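# Set bench rod across cabinet rack, then place part

## Task

Take the rod lying on the bench and lay it in the cabinet's rack so it spans straight across, sitting between the two rods already there, with each of its ends resting in a notch of the rails. After that, set the part onto the same rack. Finish with both grippers released from everything.

## Robot and tools

Robot: two arms, left_arm and right_arm, each ending in a parallel two-finger gripper. All positions and orientations are in one shared scene frame: origin on the table top midway between the arms, +x out over the table, +z up, left_arm on the +y side. The names left and right refer to the arms only, not to sides of a camera image. Bases: left_arm at (-0.039, +0.296, 0) m, quat_wxyz (+0.998, 0, 0, +0.069); right_arm at (0, -0.328, 0) m, quat_wxyz (+0.999, 0, 0, +0.051).

Gripper frame: the fingers extend along the gripper's +z axis and close along its y axis. end_effector_position is the point midway between the finger pads, roughly 1 cm short of the tips. A wrist camera mount sits on each gripper and can collide with things.

Row format (used by every moving tool): 16 numbers in one flat list covering both arms, always all 16 even if one arm is idle. Order: left_arm x, y, z, qw, qx, qy, qz, opening, then right_arm x, y, z, qw, qx, qy, qz, opening. x, y, z are an absolute target position in metres in the scene frame; the quaternion is an absolute target orientation, w first, scene frame. Opening runs from -1 (closed) to +1 (fully open, 0.094 m). Optionally 12 extra numbers, each 0 to 1, scale joint stiffness: left_arm's six joints then right_arm's six, base to gripper; they persist until changed.

execute_actions(actions): actions is a list of actions; each action is a list of up to 15 rows, each row played for one 1/30 s step; if fewer rows are given, the last one repeats to fill 15 steps. An empty list just returns state and images. Each target must lie within 0.6 m of that gripper's current position along each of the gripper's own axes, or the action is rejected for both arms; if the first action fails this (against the latest reported state) or any action is malformed, nothing runs. Per control step the commanded pose is clipped to within 70 mm and 16 degrees of the measured pose, so far targets need several actions; after an action the arm only continues to its last clipped pose. To hold an orientation, keep resending the same quaternion rather than copying a drifted reported one.

move(target, speed, blocking): target is one 16-number row (absolute poses as above). Each gripper travels in a straight line to its pose; both arms finish together, in 0.5 to 10 s, stopping short if 10 s runs out. Rotation takes the shorter way. speed is the top path speed in m/s, 0.002 to 0.5, default 0.25 (turning up to twice that in rad/s). The opening is applied at the start. Paths ignore obstacles and the other arm; grippers lag, wander and may overshoot speed, especially with a nearly straight arm. Faster contact and targets deeper past contact press harder. blocking=false returns after 0.5 s while motion continues; then only wait or stop are accepted until a result shows the move ended.

wait(seconds): 0 to 10 s, arms hold their last commands; returns early if a running move ends. stop(): brakes a running move (needs stopping distance; fingers keep moving). zoom_image(camera, region): camera is cam_high, cam_low, cam_left_wrist or cam_right_wrist (each 504x504); region is [x0, y0, x1, y1] pixels from the top-left, at most 504 by 504. read_manual(section): returns licence texts only. finished_scene(scene): ends the given scene by number after the robot holds its last command; irreversible; reports success.

Results: a state line 'left_arm: … | right_arm: …' with each gripper's position and quaternion (printed positions can be off, more when reaching far). 'Hand target' lines show the pose each arm is currently driven toward. grip_measured is the finger opening on the command scale; the last Joint positions value per arm is the opening in metres; readings may be off about 1 mm. 'pose unreachable' means the clearance check altered or blocked that arm's command. A move adds a 'move:' line: done, off_target, moving, held or fault, plus limits (paced = pose clipped; held = some steps blocked, after which the arm may jump fast), and each gripper's distance to its pose. Naming only one arm means the other finished fine. FAULT or OVER-TEMPERATURE FAULT lines mean an arm stopped. MOTOR HOT warns from 75 °C; at 90 °C the arm halts for 10 s, at 100 °C it goes limp and drops.

Practice: arms often end a centimetre or more low; expect that. To grip, command an opening about 0.03 under grip_measured (less for a gentler hold); force is about 50 to 62 N per pad. An idle arm should be sent its last reported full pose and desired opening in every call. Joint ranges (rad): waist -2.618 to 3.054, shoulder 0 to 3.142, elbow 0 to 3.142, wrist pitch -1.571 to 1.571, wrist yaw -1.571 to 1.571, wrist roll -2.094 to 2.094. Held objects may be tugged occasionally. Avoid: dropping objects, knocking anything off the table (fails the task), slamming or shoving hard, and arms striking or pressing each other. Holding loads heats motors, so avoid long static holds.

Each tool is called after ">>>" in YAML: its name, and indented under it one key for each argument.

## Session

>>> execute_actions:
  actions: []

Scene clock: 0.00 s.
left_arm: end_effector_position=(+0.1013, +0.3171, +0.1188) grip_measured=+1.000 end_effector_quat_wxyz=(+0.151, +0.091, +0.978, -0.108) | right_arm: end_effector_position=(+0.5847, -0.4630, +0.2880) grip_measured=+1.000 end_effector_quat_wxyz=(+0.504, +0.349, +0.776, +0.149)
Joint positions: left_arm=[ 0.462  0.892  0.773 -1.353  0.36   0.769  0.094] | right_arm=[-0.364  2.001  1.923 -0.39  -0.113  0.653  0.094]
Joint velocities: left_arm=[-0.007  0.017  0.007 -0.051 -0.022 -0.037  0.   ] | right_arm=[0.017 0.002 0.002 0.007 0.037 0.007 0.   ]
Motor temperatures (°C, as the motors report them): left_arm=[23 29 27 27 23 23] | right_arm=[24 27 27 27 27 24]
Hand target (left_arm): +0.104, +0.316, +0.122; +0.160, +0.093, +0.976, -0.110
Hand target (right_arm): +0.583, -0.463, +0.304; +0.519, +0.342, +0.769, +0.149
Joint stiffness scale: left_arm=[1. 1. 1. 1. 1. 1.] | right_arm=[1. 1. 1. 1. 1. 1.]

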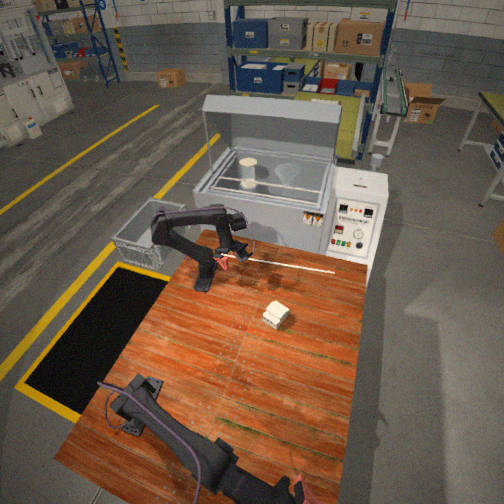

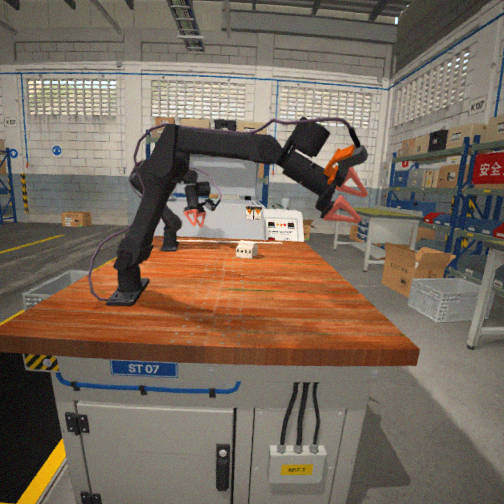

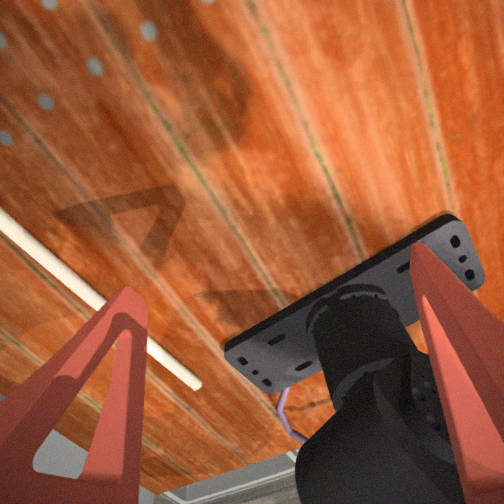

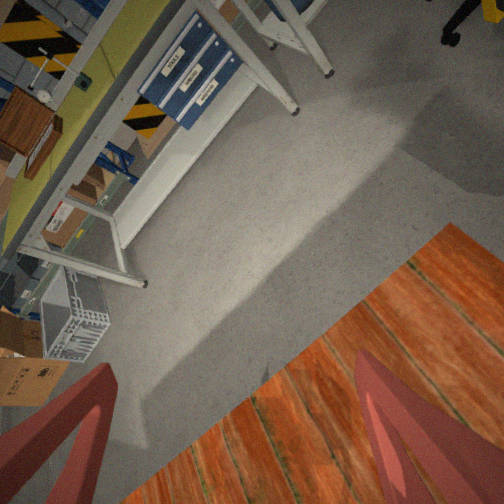

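>>> move:
  target: [0.262,0.485,0.04,0,-0.052,0.9986,0,1,0.3,0.05,0.45,0.42,-0.57,0.55,0.44,1]
  speed: 0.4

>>> zoom_image:
  camera: "cam_high"
  region: [180, 130, 400, 320]

Scene clock: 8.87 s.
left_arm: end_effector_position=(+0.2557, +0.4843, +0.0336) grip_measured=+1.000 end_effector_quat_wxyz=(-0.004, -0.053, +0.999, -0.003) | right_arm: end_effector_position=(+0.3126, +0.0555, +0.4437) grip_measured=+1.000 end_effector_quat_wxyz=(-0.420, +0.567, -0.559, -0.436)
Joint positions: left_arm=[ 0.428  1.937  1.361 -1.006  0.002  0.461  0.094] | right_arm=[ 0.484  1.992  2.462 -0.951 -0.955 -0.391  0.094]
Joint velocities: left_arm=[-0.012  0.022  0.002 -0.022 -0.022 -0.095  0.   ] | right_arm=[ 0.007 -0.012 -0.002 -0.095 -0.037 -0.066  0.   ]
Motor temperatures (°C, as the motors report them): left_arm=[23 29 28 27 23 23] | right_arm=[24 30 28 29 27 24]
Hand target (left_arm): +0.263, +0.485, +0.038; +0.001, -0.052, +0.999, +0.001
Hand target (right_arm): +0.309, +0.055, +0.450; -0.423, +0.572, -0.549, -0.438
Off the commanded pose (left_arm): 0.009 m, 1 deg.
Off the commanded pose (right_arm): 0.015 m, 1 deg.
Joint stiffness scale: left_arm=[1. 1. 1. 1. 1. 1.] | right_arm=[1. 1. 1. 1. 1. 1.]
move: off_target (right_arm)

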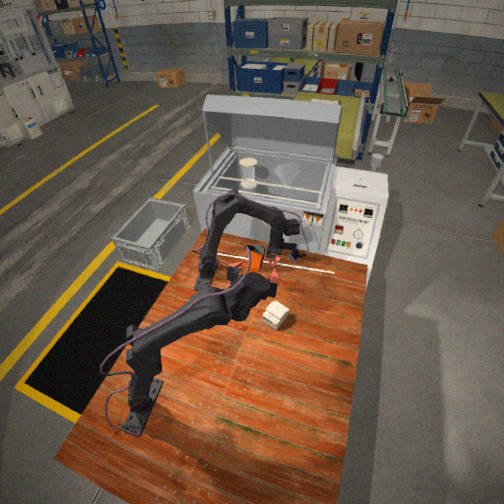

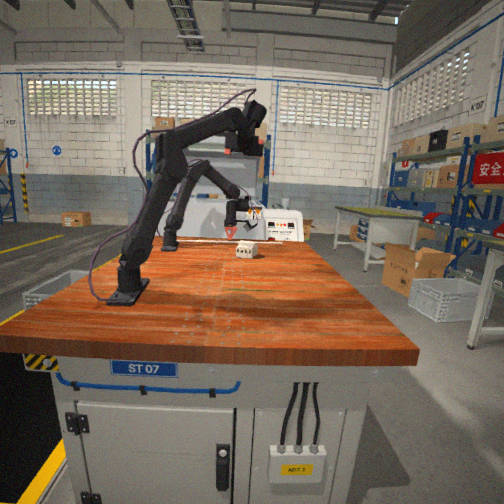

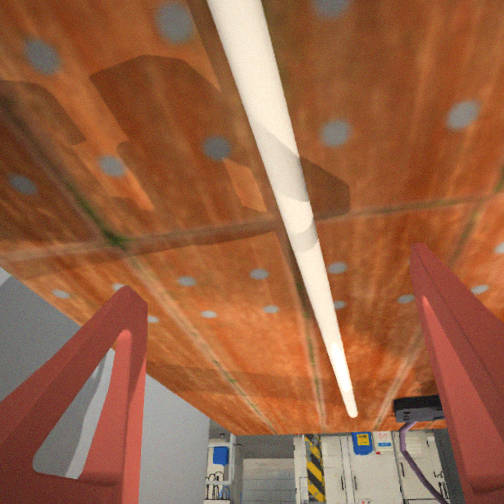

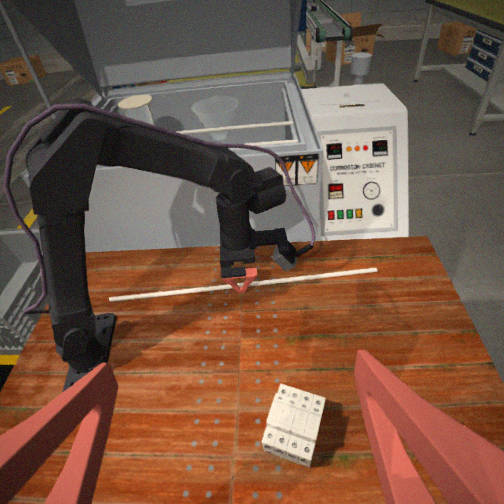

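Region (180, 130, 400, 320) of cam_high's 504x504 image, scaled by 2.291, with more detail than that image has; it fills the top 435 rows of this view, and the rest is white.

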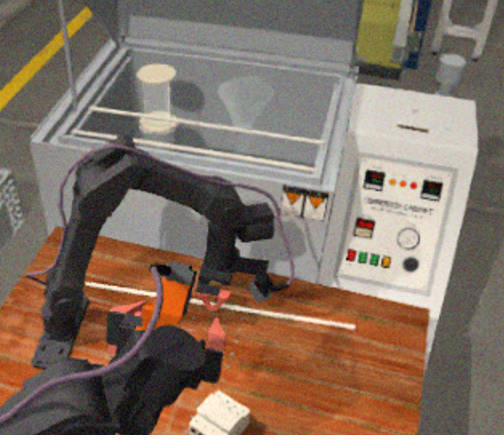

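>>> move:
  target: [0.266,0.472,0.003,0,-0.06,0.998,0,0.2,0.3126,0.0555,0.447,0.42,-0.567,0.559,0.436,1]
  speed: 0.05

>>> move:
  target: [0.266,0.472,0.003,0,-0.06,0.998,0,-0.9,0.3126,0.0555,0.447,0.42,-0.567,0.559,0.436,1]

Scene clock: 12.97 s.
left_arm: end_effector_position=(+0.2687, +0.4785, +0.0131) grip_measured=+0.202 end_effector_quat_wxyz=(+0.009, -0.060, +0.998, +0.006) | right_arm: end_effector_position=(+0.3123, +0.0553, +0.4429) grip_measured=+1.000 end_effector_quat_wxyz=(+0.418, -0.567, +0.560, +0.436)
Joint positions: left_arm=[ 0.393  1.967  1.316 -0.899 -0.003  0.411  0.056] | right_arm=[ 0.484  1.993  2.463 -0.956 -0.955 -0.393  0.094]
Joint velocities: left_arm=[ 0.012  0.007 -0.007  0.007 -0.081 -0.037 -0.001] | right_arm=[-0.002  0.012  0.007 -0.037 -0.095  0.022  0.   ]
Motor temperatures (°C, as the motors report them): left_arm=[23 30 28 27 23 23] | right_arm=[24 30 29 29 27 24]
Hand target (left_arm): +0.266, +0.472, +0.003; +0.000, -0.060, +0.998, -0.000
Hand target (right_arm): +0.313, +0.055, +0.447; -0.421, +0.566, -0.559, -0.436
Off the commanded pose (left_arm): 0.012 m, 1 deg.
Off the commanded pose (right_arm): 0.004 m, 0 deg.
Joint stiffness scale: left_arm=[1. 1. 1. 1. 1. 1.] | right_arm=[1. 1. 1. 1. 1. 1.]
move: off_target (left_arm)

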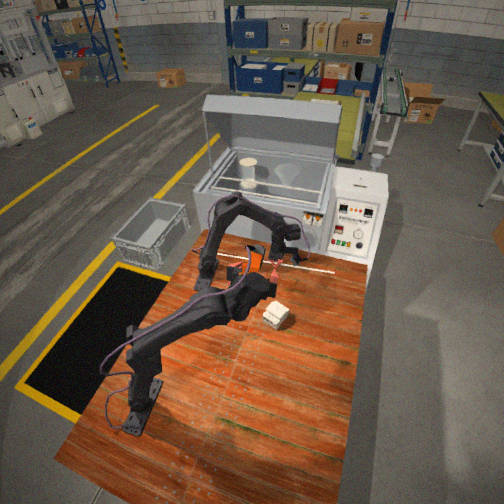

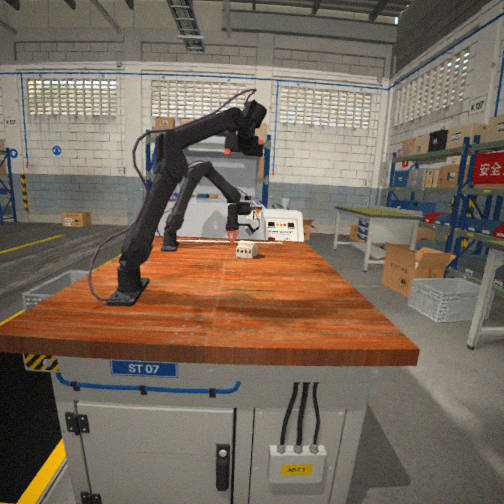

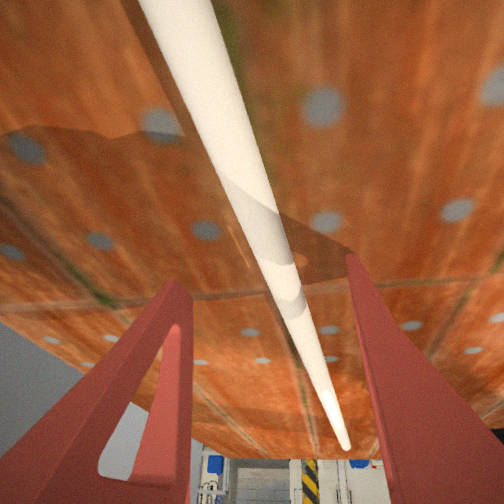

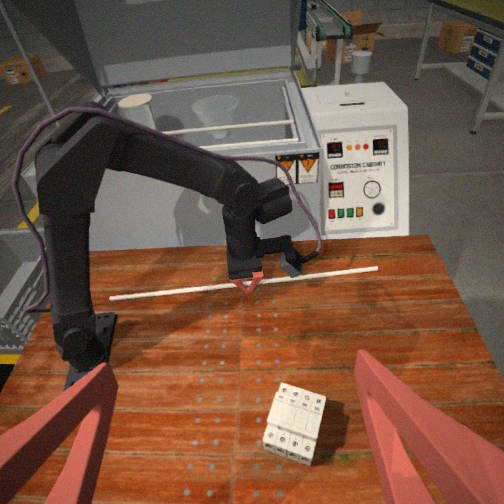

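Scene clock: 13.67 s.
left_arm: end_effector_position=(+0.2688, +0.4787, +0.0127) grip_measured=-0.810 end_effector_quat_wxyz=(+0.008, -0.060, +0.998, +0.006) | right_arm: end_effector_position=(+0.3123, +0.0553, +0.4429) grip_measured=+1.000 end_effector_quat_wxyz=(+0.418, -0.567, +0.560, +0.436)
Joint positions: left_arm=[ 0.393  1.968  1.316 -0.898 -0.004  0.411  0.009] | right_arm=[ 0.484  1.993  2.463 -0.956 -0.954 -0.393  0.094]
Joint velocities: left_arm=[ 0.012 -0.002 -0.007 -0.037 -0.037  0.007 -0.   ] | right_arm=[ 0.002 -0.012  0.017 -0.081  0.037  0.037  0.   ]
Motor temperatures (°C, as the motors report them): left_arm=[23 30 28 27 23 23] | right_arm=[24 30 29 29 27 24]
Hand target (left_arm): +0.266, +0.472, +0.003; -0.000, -0.060, +0.998, -0.000
Hand target (right_arm): +0.313, +0.055, +0.447; -0.421, +0.566, -0.559, -0.436
Off the commanded pose (left_arm): 0.012 m, 1 deg.
Off the commanded pose (right_arm): 0.004 m, 0 deg.
Joint stiffness scale: left_arm=[1. 1. 1. 1. 1. 1.] | right_arm=[1. 1. 1. 1. 1. 1.]
move: off_target (left_arm)

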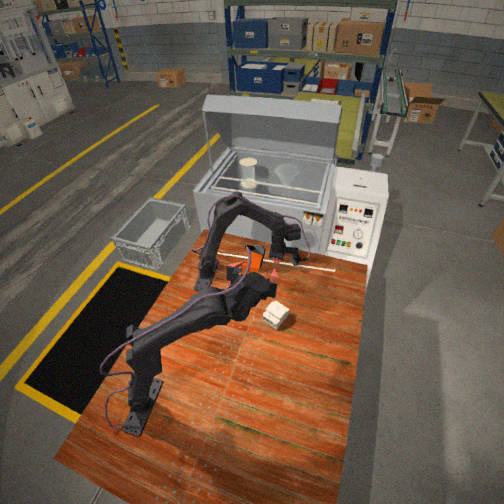

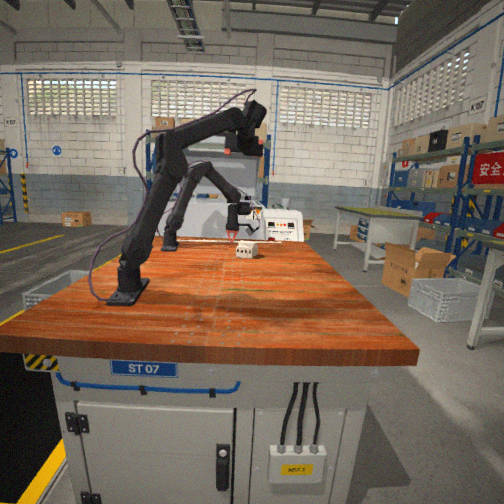

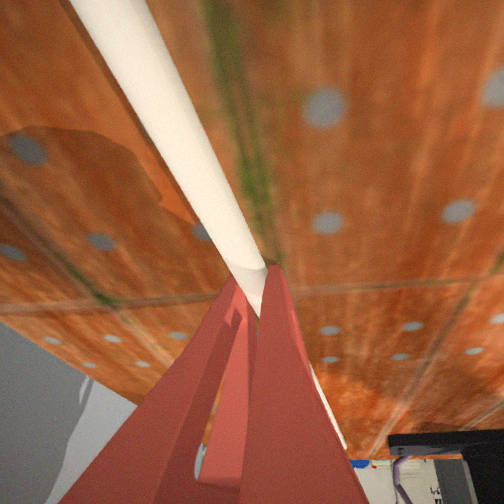

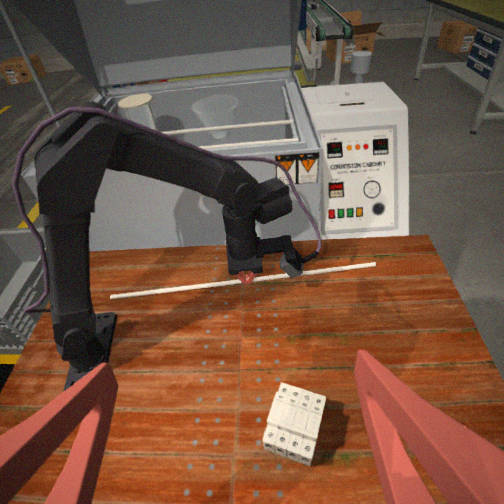

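>>> move:
  target: [0.17,0.53,0.30,0.01,-0.02,0.924,0.383,-0.9,0.3126,0.0555,0.447,0.42,-0.567,0.559,0.436,1]

>>> move:
  target: [0.11,0.815,0.245,0.015,-0.022,0.954,0.30,-0.9,0.3126,0.0555,0.447,0.42,-0.567,0.559,0.436,1]
  speed: 0.2

>>> zoom_image:
  camera: "cam_high"
  region: [190, 150, 350, 230]

>>> zoom_image:
  camera: "cam_right_wrist"
  region: [40, 50, 330, 200]

Scene clock: 18.97 s.
left_arm: end_effector_position=(+0.1689, +0.5284, +0.2871) grip_measured=-0.810 end_effector_quat_wxyz=(+0.003, -0.017, +0.931, +0.365) | right_arm: end_effector_position=(+0.3123, +0.0553, +0.4429) grip_measured=+1.000 end_effector_quat_wxyz=(+0.418, -0.567, +0.560, +0.436)
Joint positions: left_arm=[ 0.346  1.417  1.597 -1.35  -0.649  0.585  0.009] | right_arm=[ 0.484  1.993  2.463 -0.956 -0.954 -0.393  0.094]
Joint velocities: left_arm=[ 0.002  0.017 -0.017 -0.051 -0.007 -0.051 -0.001] | right_arm=[-0.002 -0.002 -0.017  0.066 -0.11  -0.022  0.   ]
Motor temperatures (°C, as the motors report them): left_arm=[23 31 29 27 23 23] | right_arm=[24 30 29 29 27 24]
Hand target (left_arm): +0.168, +0.529, +0.302; +0.014, -0.020, +0.924, +0.382
Hand target (right_arm): +0.313, +0.055, +0.447; -0.421, +0.566, -0.559, -0.436
Off the commanded pose (left_arm): 0.013 m, 2 deg.
Off the commanded pose (right_arm): 0.004 m, 0 deg.
Joint stiffness scale: left_arm=[1. 1. 1. 1. 1. 1.] | right_arm=[1. 1. 1. 1. 1. 1.]
move: off_target (left_arm)

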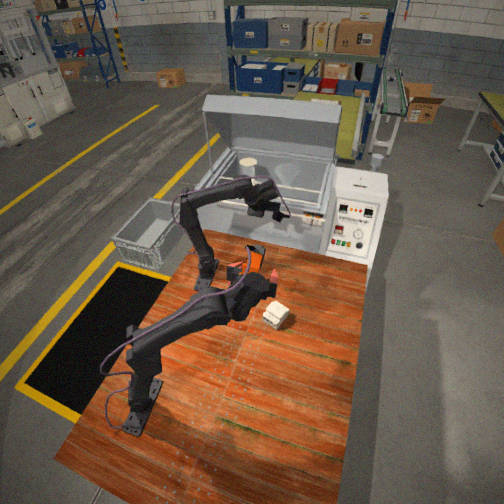

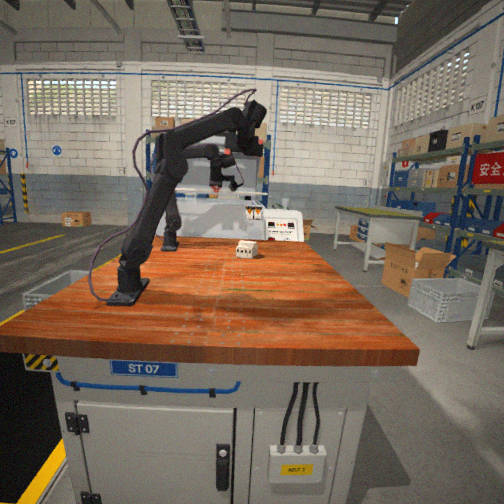

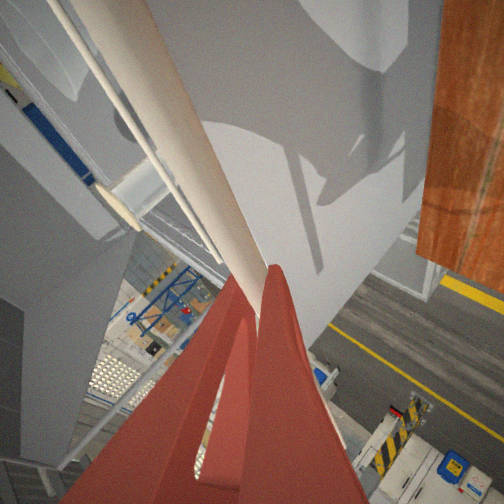

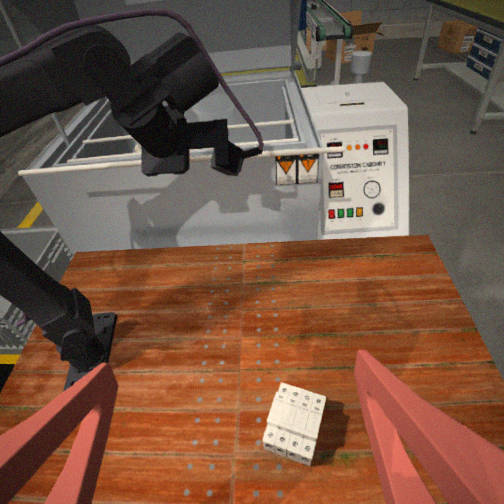

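Scene clock: 21.53 s.
left_arm: end_effector_position=(+0.1133, +0.8141, +0.2340) grip_measured=-0.810 end_effector_quat_wxyz=(+0.010, -0.017, +0.956, +0.292) | right_arm: end_effector_position=(+0.3123, +0.0553, +0.4429) grip_measured=+1.000 end_effector_quat_wxyz=(+0.418, -0.567, +0.560, +0.436)
Joint positions: left_arm=[ 1.084  2.234  2.464 -1.233 -0.184  1.241  0.009] | right_arm=[ 0.484  1.993  2.463 -0.956 -0.954 -0.393  0.094]
Joint velocities: left_arm=[-0.002 -0.007  0.012 -0.037  0.007 -0.051  0.001] | right_arm=[ 0.022  0.002 -0.002 -0.007  0.037 -0.022  0.   ]
Motor temperatures (°C, as the motors report them): left_arm=[23 31 29 27 23 23] | right_arm=[24 31 29 30 27 24]
Hand target (left_arm): +0.109, +0.817, +0.245; +0.010, -0.020, +0.952, +0.305
Hand target (right_arm): +0.313, +0.055, +0.447; -0.421, +0.566, -0.559, -0.436
Off the commanded pose (left_arm): 0.012 m, 1 deg.
Off the commanded pose (right_arm): 0.004 m, 0 deg.
Joint stiffness scale: left_arm=[1. 1. 1. 1. 1. 1.] | right_arm=[1. 1. 1. 1. 1. 1.]
move: off_target (left_arm)

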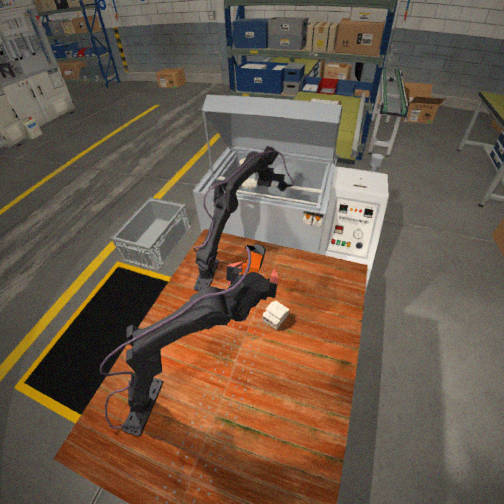

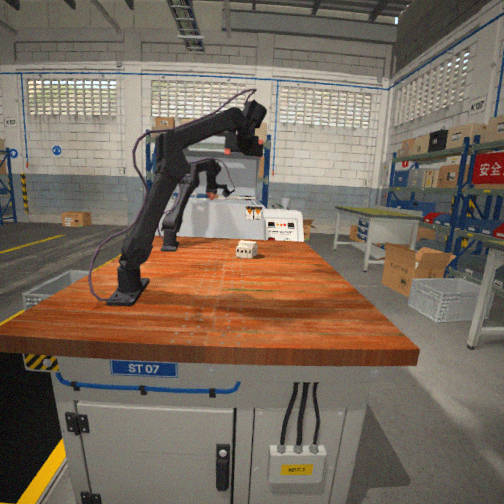

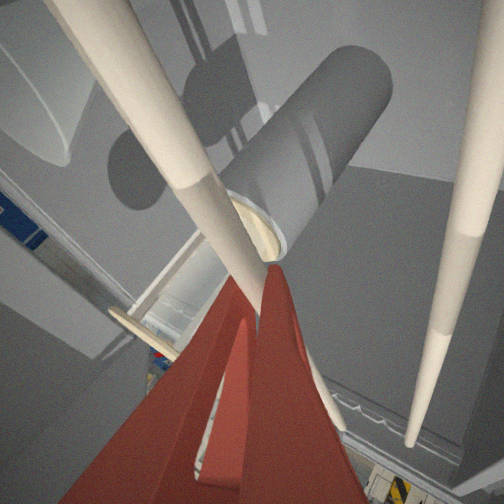

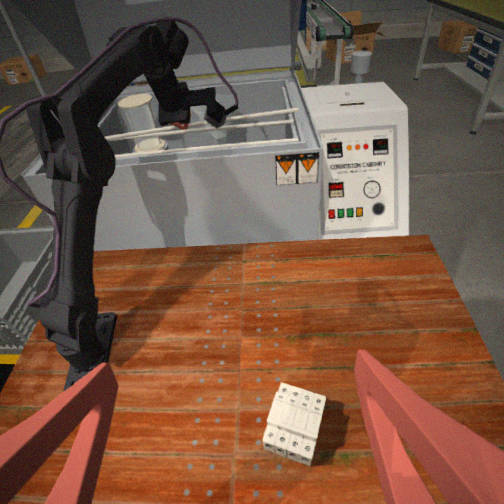

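Region (190, 150, 350, 230) of cam_high's 504x504 image, scaled by 3.150, with more detail than that image has.

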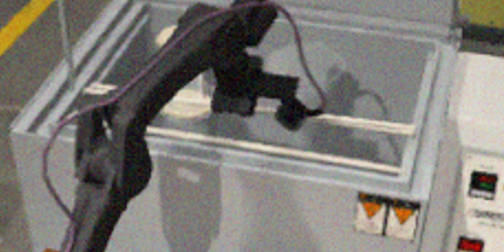

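Region (40, 50, 330, 200) of cam_right_wrist's 504x504 image, scaled by 1.738, with more detail than that image has; it fills the top 261 rows of this view, and the rest is white.

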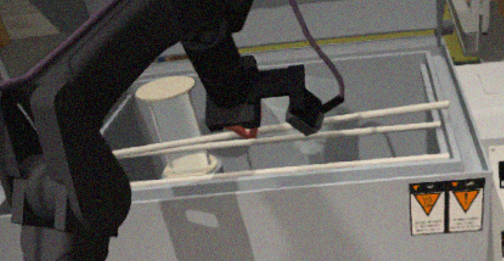

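>>> move:
  target: [0.10,0.812,0.234,-0.014,-0.03,0.954,0.30,-0.9,0.3126,0.0555,0.447,0.42,-0.567,0.559,0.436,1]
  speed: 0.04

>>> zoom_image:
  camera: "cam_high"
  region: [190, 150, 350, 230]

>>> zoom_image:
  camera: "cam_right_wrist"
  region: [40, 50, 330, 200]

Scene clock: 29.80 s.
left_arm: end_effector_position=(+0.1069, +0.8115, +0.2218) grip_measured=-0.810 end_effector_quat_wxyz=(-0.009, -0.019, +0.959, +0.283) | right_arm: end_effector_position=(+0.3123, +0.0553, +0.4429) grip_measured=+1.000 end_effector_quat_wxyz=(+0.418, -0.567, +0.560, +0.436)
Joint positions: left_arm=[ 1.084  2.218  2.396 -1.212 -0.213  1.241  0.009] | right_arm=[ 0.484  1.993  2.463 -0.956 -0.954 -0.393  0.094]
Joint velocities: left_arm=[-0.027 -0.017  0.007 -0.007  0.007 -0.066 -0.001] | right_arm=[ 0.007  0.017  0.002 -0.022 -0.022  0.022  0.   ]
Motor temperatures (°C, as the motors report them): left_arm=[23 33 29 28 23 23] | right_arm=[24 31 30 30 27 24]
Hand target (left_arm): +0.100, +0.812, +0.234; -0.014, -0.030, +0.954, +0.299
Hand target (right_arm): +0.313, +0.055, +0.447; -0.421, +0.566, -0.559, -0.436
Off the commanded pose (left_arm): 0.014 m, 2 deg.
Off the commanded pose (right_arm): 0.004 m, 0 deg.
Joint stiffness scale: left_arm=[1. 1. 1. 1. 1. 1.] | right_arm=[1. 1. 1. 1. 1. 1.]
move: off_target (left_arm)

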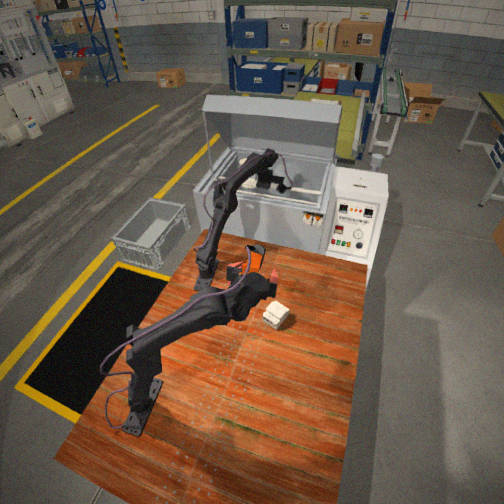

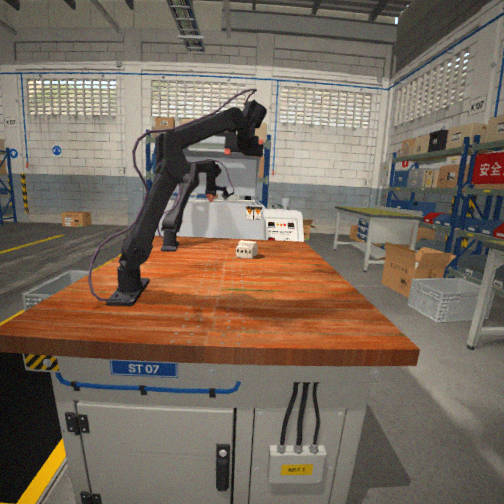

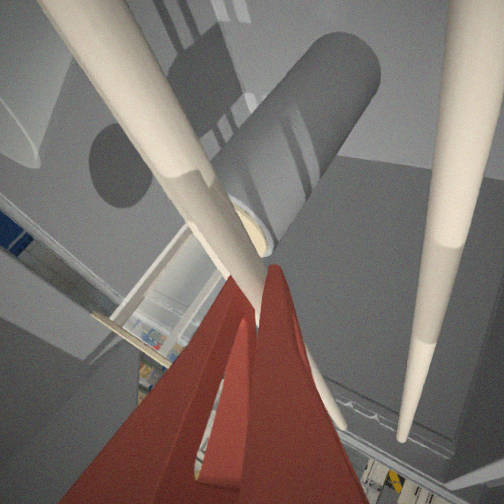

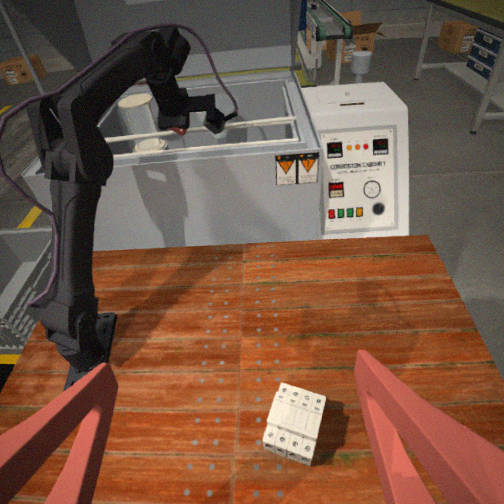

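Region (190, 150, 350, 230) of cam_high's 504x504 image, scaled by 3.150, with more detail than that image has.

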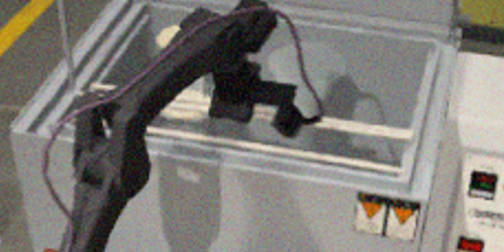

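Region (40, 50, 330, 200) of cam_right_wrist's 504x504 image, scaled by 1.738, with more detail than that image has; it fills the top 261 rows of this view, and the rest is white.

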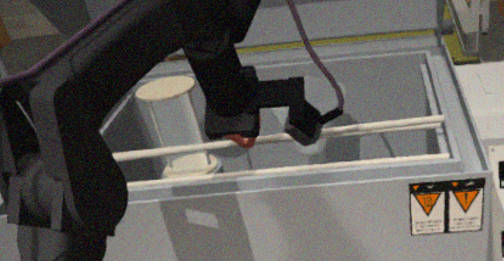

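>>> move:
  target: [0.103,0.812,0.224,-0.028,-0.02,0.954,0.30,-0.9,0.3126,0.0555,0.447,0.42,-0.567,0.559,0.436,1]
  speed: 0.03

>>> zoom_image:
  camera: "cam_high"
  region: [190, 150, 350, 230]

>>> zoom_image:
  camera: "cam_right_wrist"
  region: [40, 50, 330, 200]

>>> zoom_image:
  camera: "cam_left_wrist"
  region: [280, 360, 440, 480]

Scene clock: 35.07 s.
left_arm: end_effector_position=(+0.1070, +0.8138, +0.2076) grip_measured=-0.810 end_effector_quat_wxyz=(-0.022, -0.017, +0.960, +0.280) | right_arm: end_effector_position=(+0.3123, +0.0553, +0.4429) grip_measured=+1.000 end_effector_quat_wxyz=(+0.418, -0.567, +0.560, +0.436)
Joint positions: left_arm=[ 1.078  2.218  2.339 -1.17  -0.237  1.245  0.009] | right_arm=[ 0.484  1.993  2.463 -0.956 -0.954 -0.393  0.094]
Joint velocities: left_arm=[ 0.002 -0.007  0.002  0.007 -0.022 -0.007  0.001] | right_arm=[ 0.007 -0.017 -0.007  0.066  0.007  0.007  0.   ]
Motor temperatures (°C, as the motors report them): left_arm=[23 35 29 28 23 23] | right_arm=[24 31 30 30 27 24]
Hand target (left_arm): +0.103, +0.812, +0.224; -0.028, -0.020, +0.954, +0.299
Hand target (right_arm): +0.313, +0.055, +0.447; -0.421, +0.566, -0.559, -0.436
Off the commanded pose (left_arm): 0.017 m, 3 deg.
Off the commanded pose (right_arm): 0.004 m, 0 deg.
Joint stiffness scale: left_arm=[1. 1. 1. 1. 1. 1.] | right_arm=[1. 1. 1. 1. 1. 1.]
move: off_target (left_arm)

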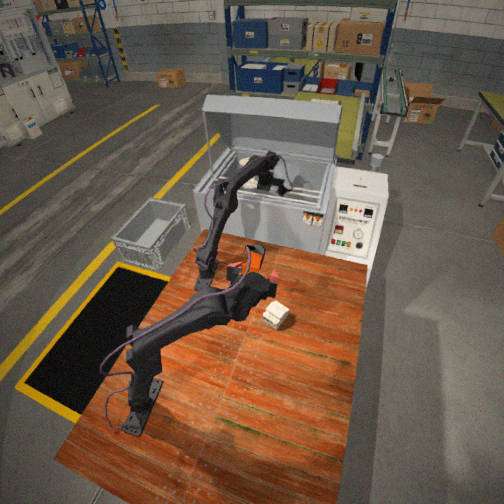

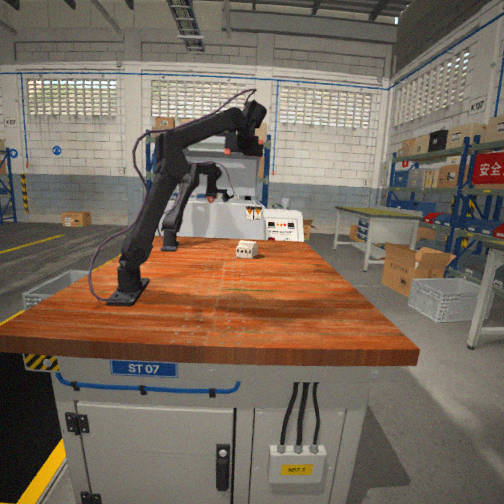

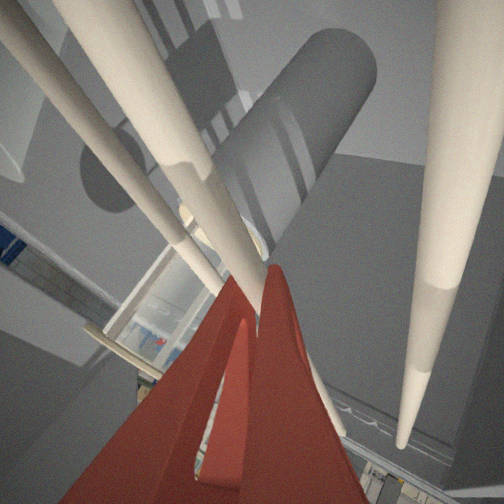

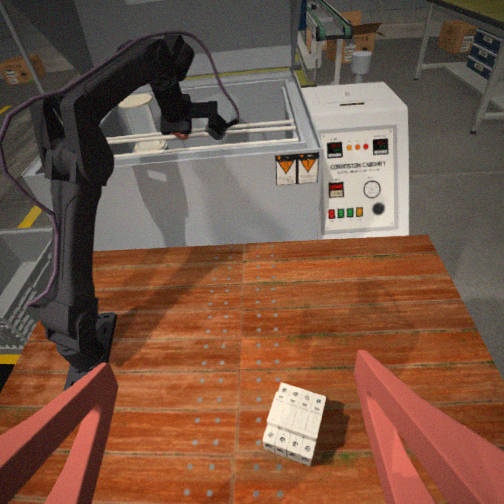

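Region (190, 150, 350, 230) of cam_high's 504x504 image, scaled by 3.150, with more detail than that image has.

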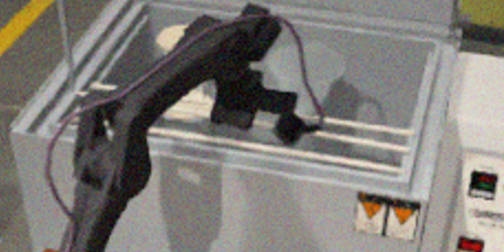

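Region (40, 50, 330, 200) of cam_right_wrist's 504x504 image, scaled by 1.738, with more detail than that image has; it fills the top 261 rows of this view, and the rest is white.

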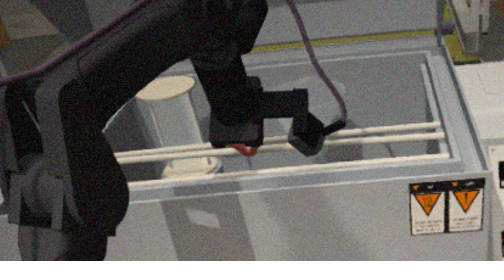

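Region (280, 360, 440, 480) of cam_left_wrist's 504x504 image, scaled by 3.150, with more detail than that image has; it fills the top 378 rows of this view, and the rest is white.

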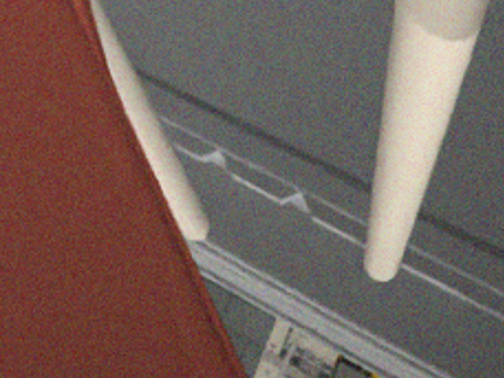

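>>> move:
  target: [0.111,0.81,0.224,-0.012,-0.022,0.954,0.30,-0.9,0.3126,0.0555,0.447,0.42,-0.567,0.559,0.436,1]
  speed: 0.03

>>> zoom_image:
  camera: "cam_high"
  region: [190, 150, 350, 230]

>>> zoom_image:
  camera: "cam_right_wrist"
  region: [40, 50, 330, 200]

>>> zoom_image:
  camera: "cam_left_wrist"
  region: [280, 360, 440, 480]

Scene clock: 40.80 s.
left_arm: end_effector_position=(+0.1073, +0.8119, +0.2117) grip_measured=-0.810 end_effector_quat_wxyz=(-0.020, -0.017, +0.958, +0.284) | right_arm: end_effector_position=(+0.3123, +0.0553, +0.4429) grip_measured=+1.000 end_effector_quat_wxyz=(+0.418, -0.567, +0.560, +0.436)
Joint positions: left_arm=[ 1.077  2.2    2.323 -1.161 -0.236  1.244  0.009] | right_arm=[ 0.484  1.993  2.463 -0.956 -0.954 -0.393  0.094]
Joint velocities: left_arm=[ 0.002  0.017 -0.007  0.051 -0.022 -0.037  0.   ] | right_arm=[-0.002  0.007 -0.002  0.051  0.037 -0.007  0.   ]
Motor temperatures (°C, as the motors report them): left_arm=[23 36 29 29 23 23] | right_arm=[24 31 30 30 27 24]
Hand target (left_arm): +0.111, +0.810, +0.224; -0.012, -0.022, +0.954, +0.299
Hand target (right_arm): +0.313, +0.055, +0.447; -0.421, +0.566, -0.559, -0.436
Off the commanded pose (left_arm): 0.013 m, 2 deg.
Off the commanded pose (right_arm): 0.004 m, 0 deg.
Joint stiffness scale: left_arm=[1. 1. 1. 1. 1. 1.] | right_arm=[1. 1. 1. 1. 1. 1.]
move: off_target (left_arm)

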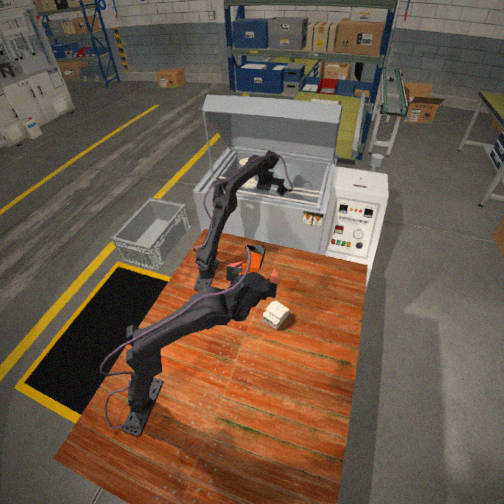

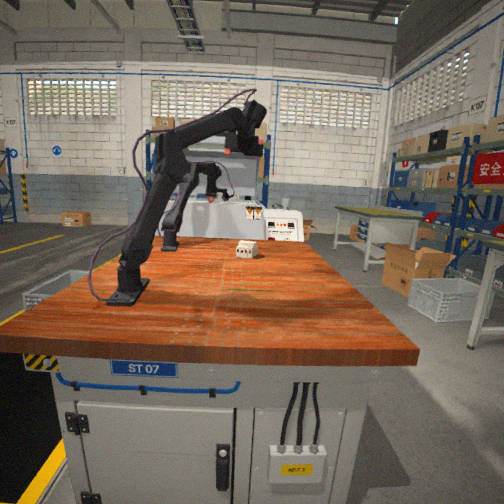

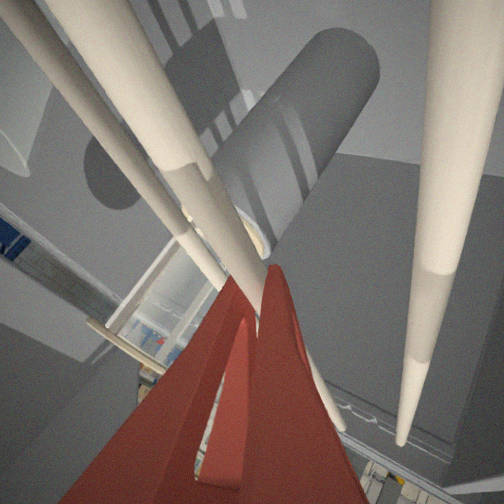

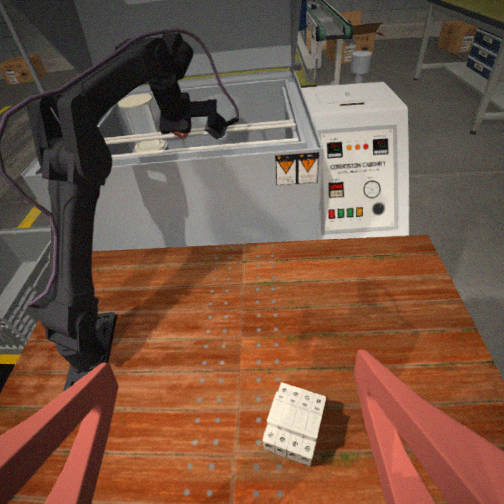

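Region (190, 150, 350, 230) of cam_high's 504x504 image, scaled by 3.150, with more detail than that image has.

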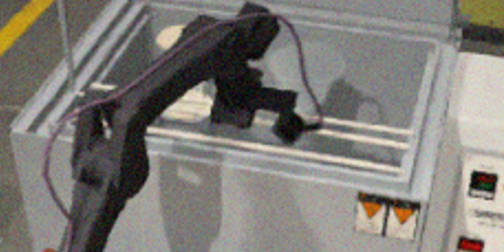

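Region (40, 50, 330, 200) of cam_right_wrist's 504x504 image, scaled by 1.738, with more detail than that image has; it fills the top 261 rows of this view, and the rest is white.

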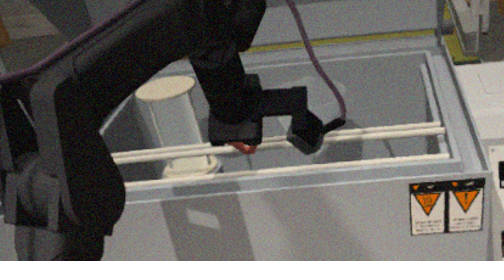

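Region (280, 360, 440, 480) of cam_left_wrist's 504x504 image, scaled by 3.150, with more detail than that image has; it fills the top 378 rows of this view, and the rest is white.

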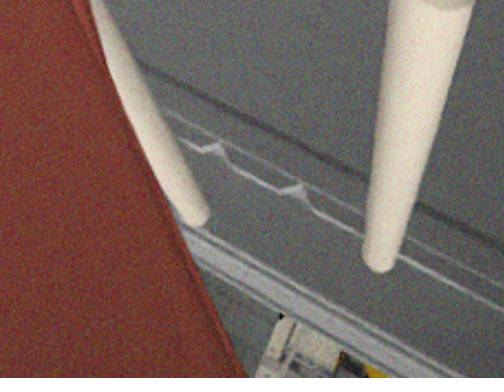

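>>> move:
  target: [0.114,0.81,0.212,-0.02,-0.022,0.954,0.30,-0.9,0.3126,0.0555,0.447,0.42,-0.567,0.559,0.436,1]
  speed: 0.02

>>> zoom_image:
  camera: "cam_high"
  region: [190, 150, 350, 230]

>>> zoom_image:
  camera: "cam_right_wrist"
  region: [40, 50, 330, 200]

>>> zoom_image:
  camera: "cam_left_wrist"
  region: [280, 360, 440, 480]

Scene clock: 46.33 s.
left_arm: end_effector_position=(+0.1102, +0.8111, +0.2000) grip_measured=-0.810 end_effector_quat_wxyz=(-0.026, -0.017, +0.959, +0.283) | right_arm: end_effector_position=(+0.3123, +0.0553, +0.4429) grip_measured=+1.000 end_effector_quat_wxyz=(+0.418, -0.567, +0.560, +0.436)
Joint positions: left_arm=[ 1.066  2.187  2.255 -1.114 -0.251  1.237  0.009] | right_arm=[ 0.484  1.993  2.463 -0.956 -0.954 -0.393  0.094]
Joint velocities: left_arm=[-0.002 -0.002 -0.007 -0.022  0.022 -0.037 -0.001] | right_arm=[-0.007 -0.002 -0.002 -0.051 -0.007 -0.022  0.   ]
Motor temperatures (°C, as the motors report them): left_arm=[23 37 29 29 23 23] | right_arm=[24 31 30 30 27 24]
Hand target (left_arm): +0.114, +0.810, +0.212; -0.020, -0.022, +0.954, +0.299
Hand target (right_arm): +0.313, +0.055, +0.447; -0.421, +0.566, -0.559, -0.436
Off the commanded pose (left_arm): 0.013 m, 2 deg.
Off the commanded pose (right_arm): 0.004 m, 0 deg.
Joint stiffness scale: left_arm=[1. 1. 1. 1. 1. 1.] | right_arm=[1. 1. 1. 1. 1. 1.]
move: off_target (left_arm)

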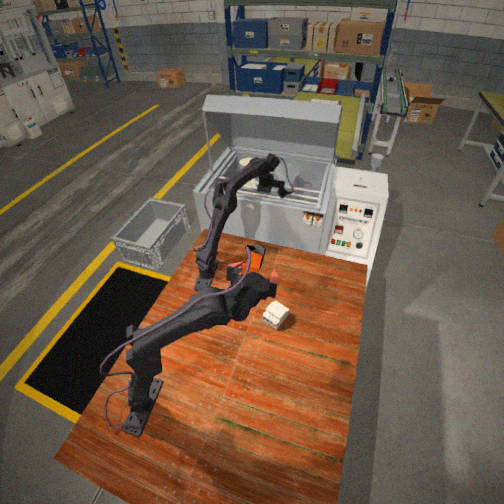

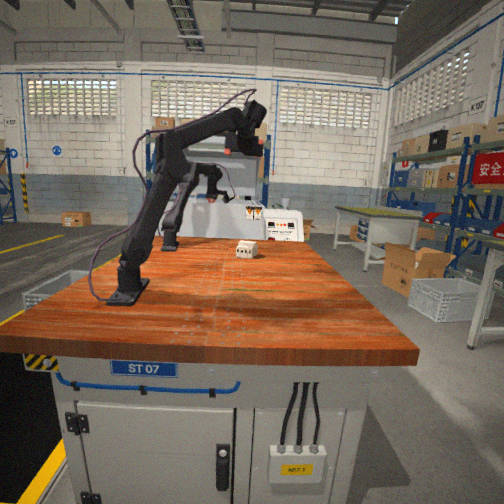

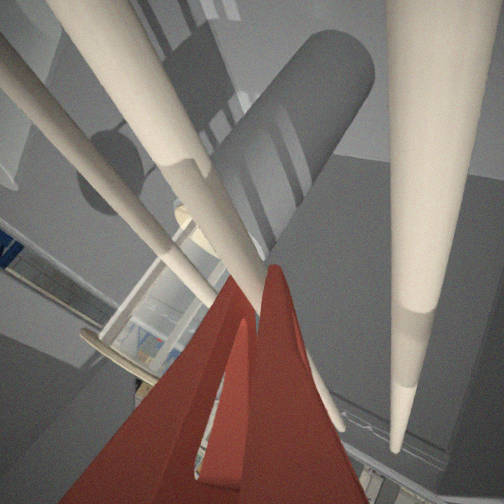

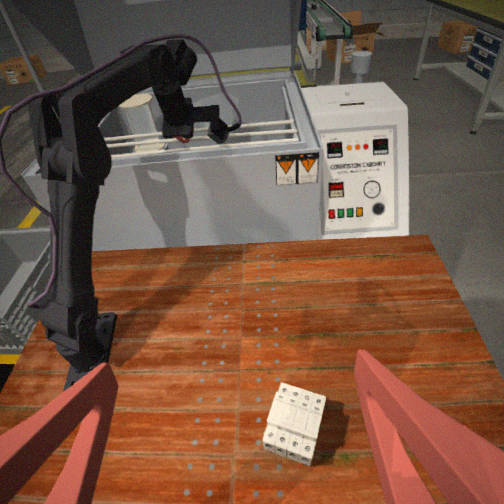

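Region (190, 150, 350, 230) of cam_high's 504x504 image, scaled by 3.150, with more detail than that image has.

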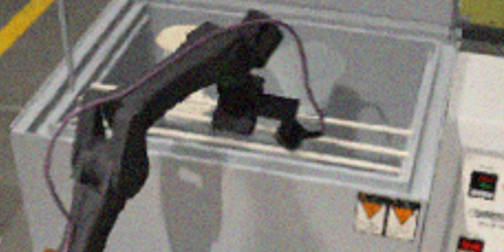

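Region (40, 50, 330, 200) of cam_right_wrist's 504x504 image, scaled by 1.738, with more detail than that image has; it fills the top 261 rows of this view, and the rest is white.

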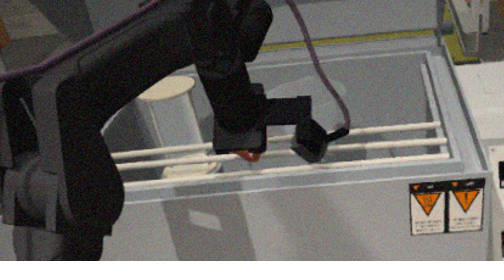

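Region (280, 360, 440, 480) of cam_left_wrist's 504x504 image, scaled by 3.150, with more detail than that image has; it fills the top 378 rows of this view, and the rest is white.

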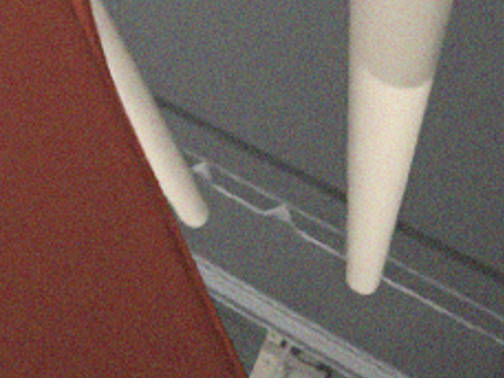

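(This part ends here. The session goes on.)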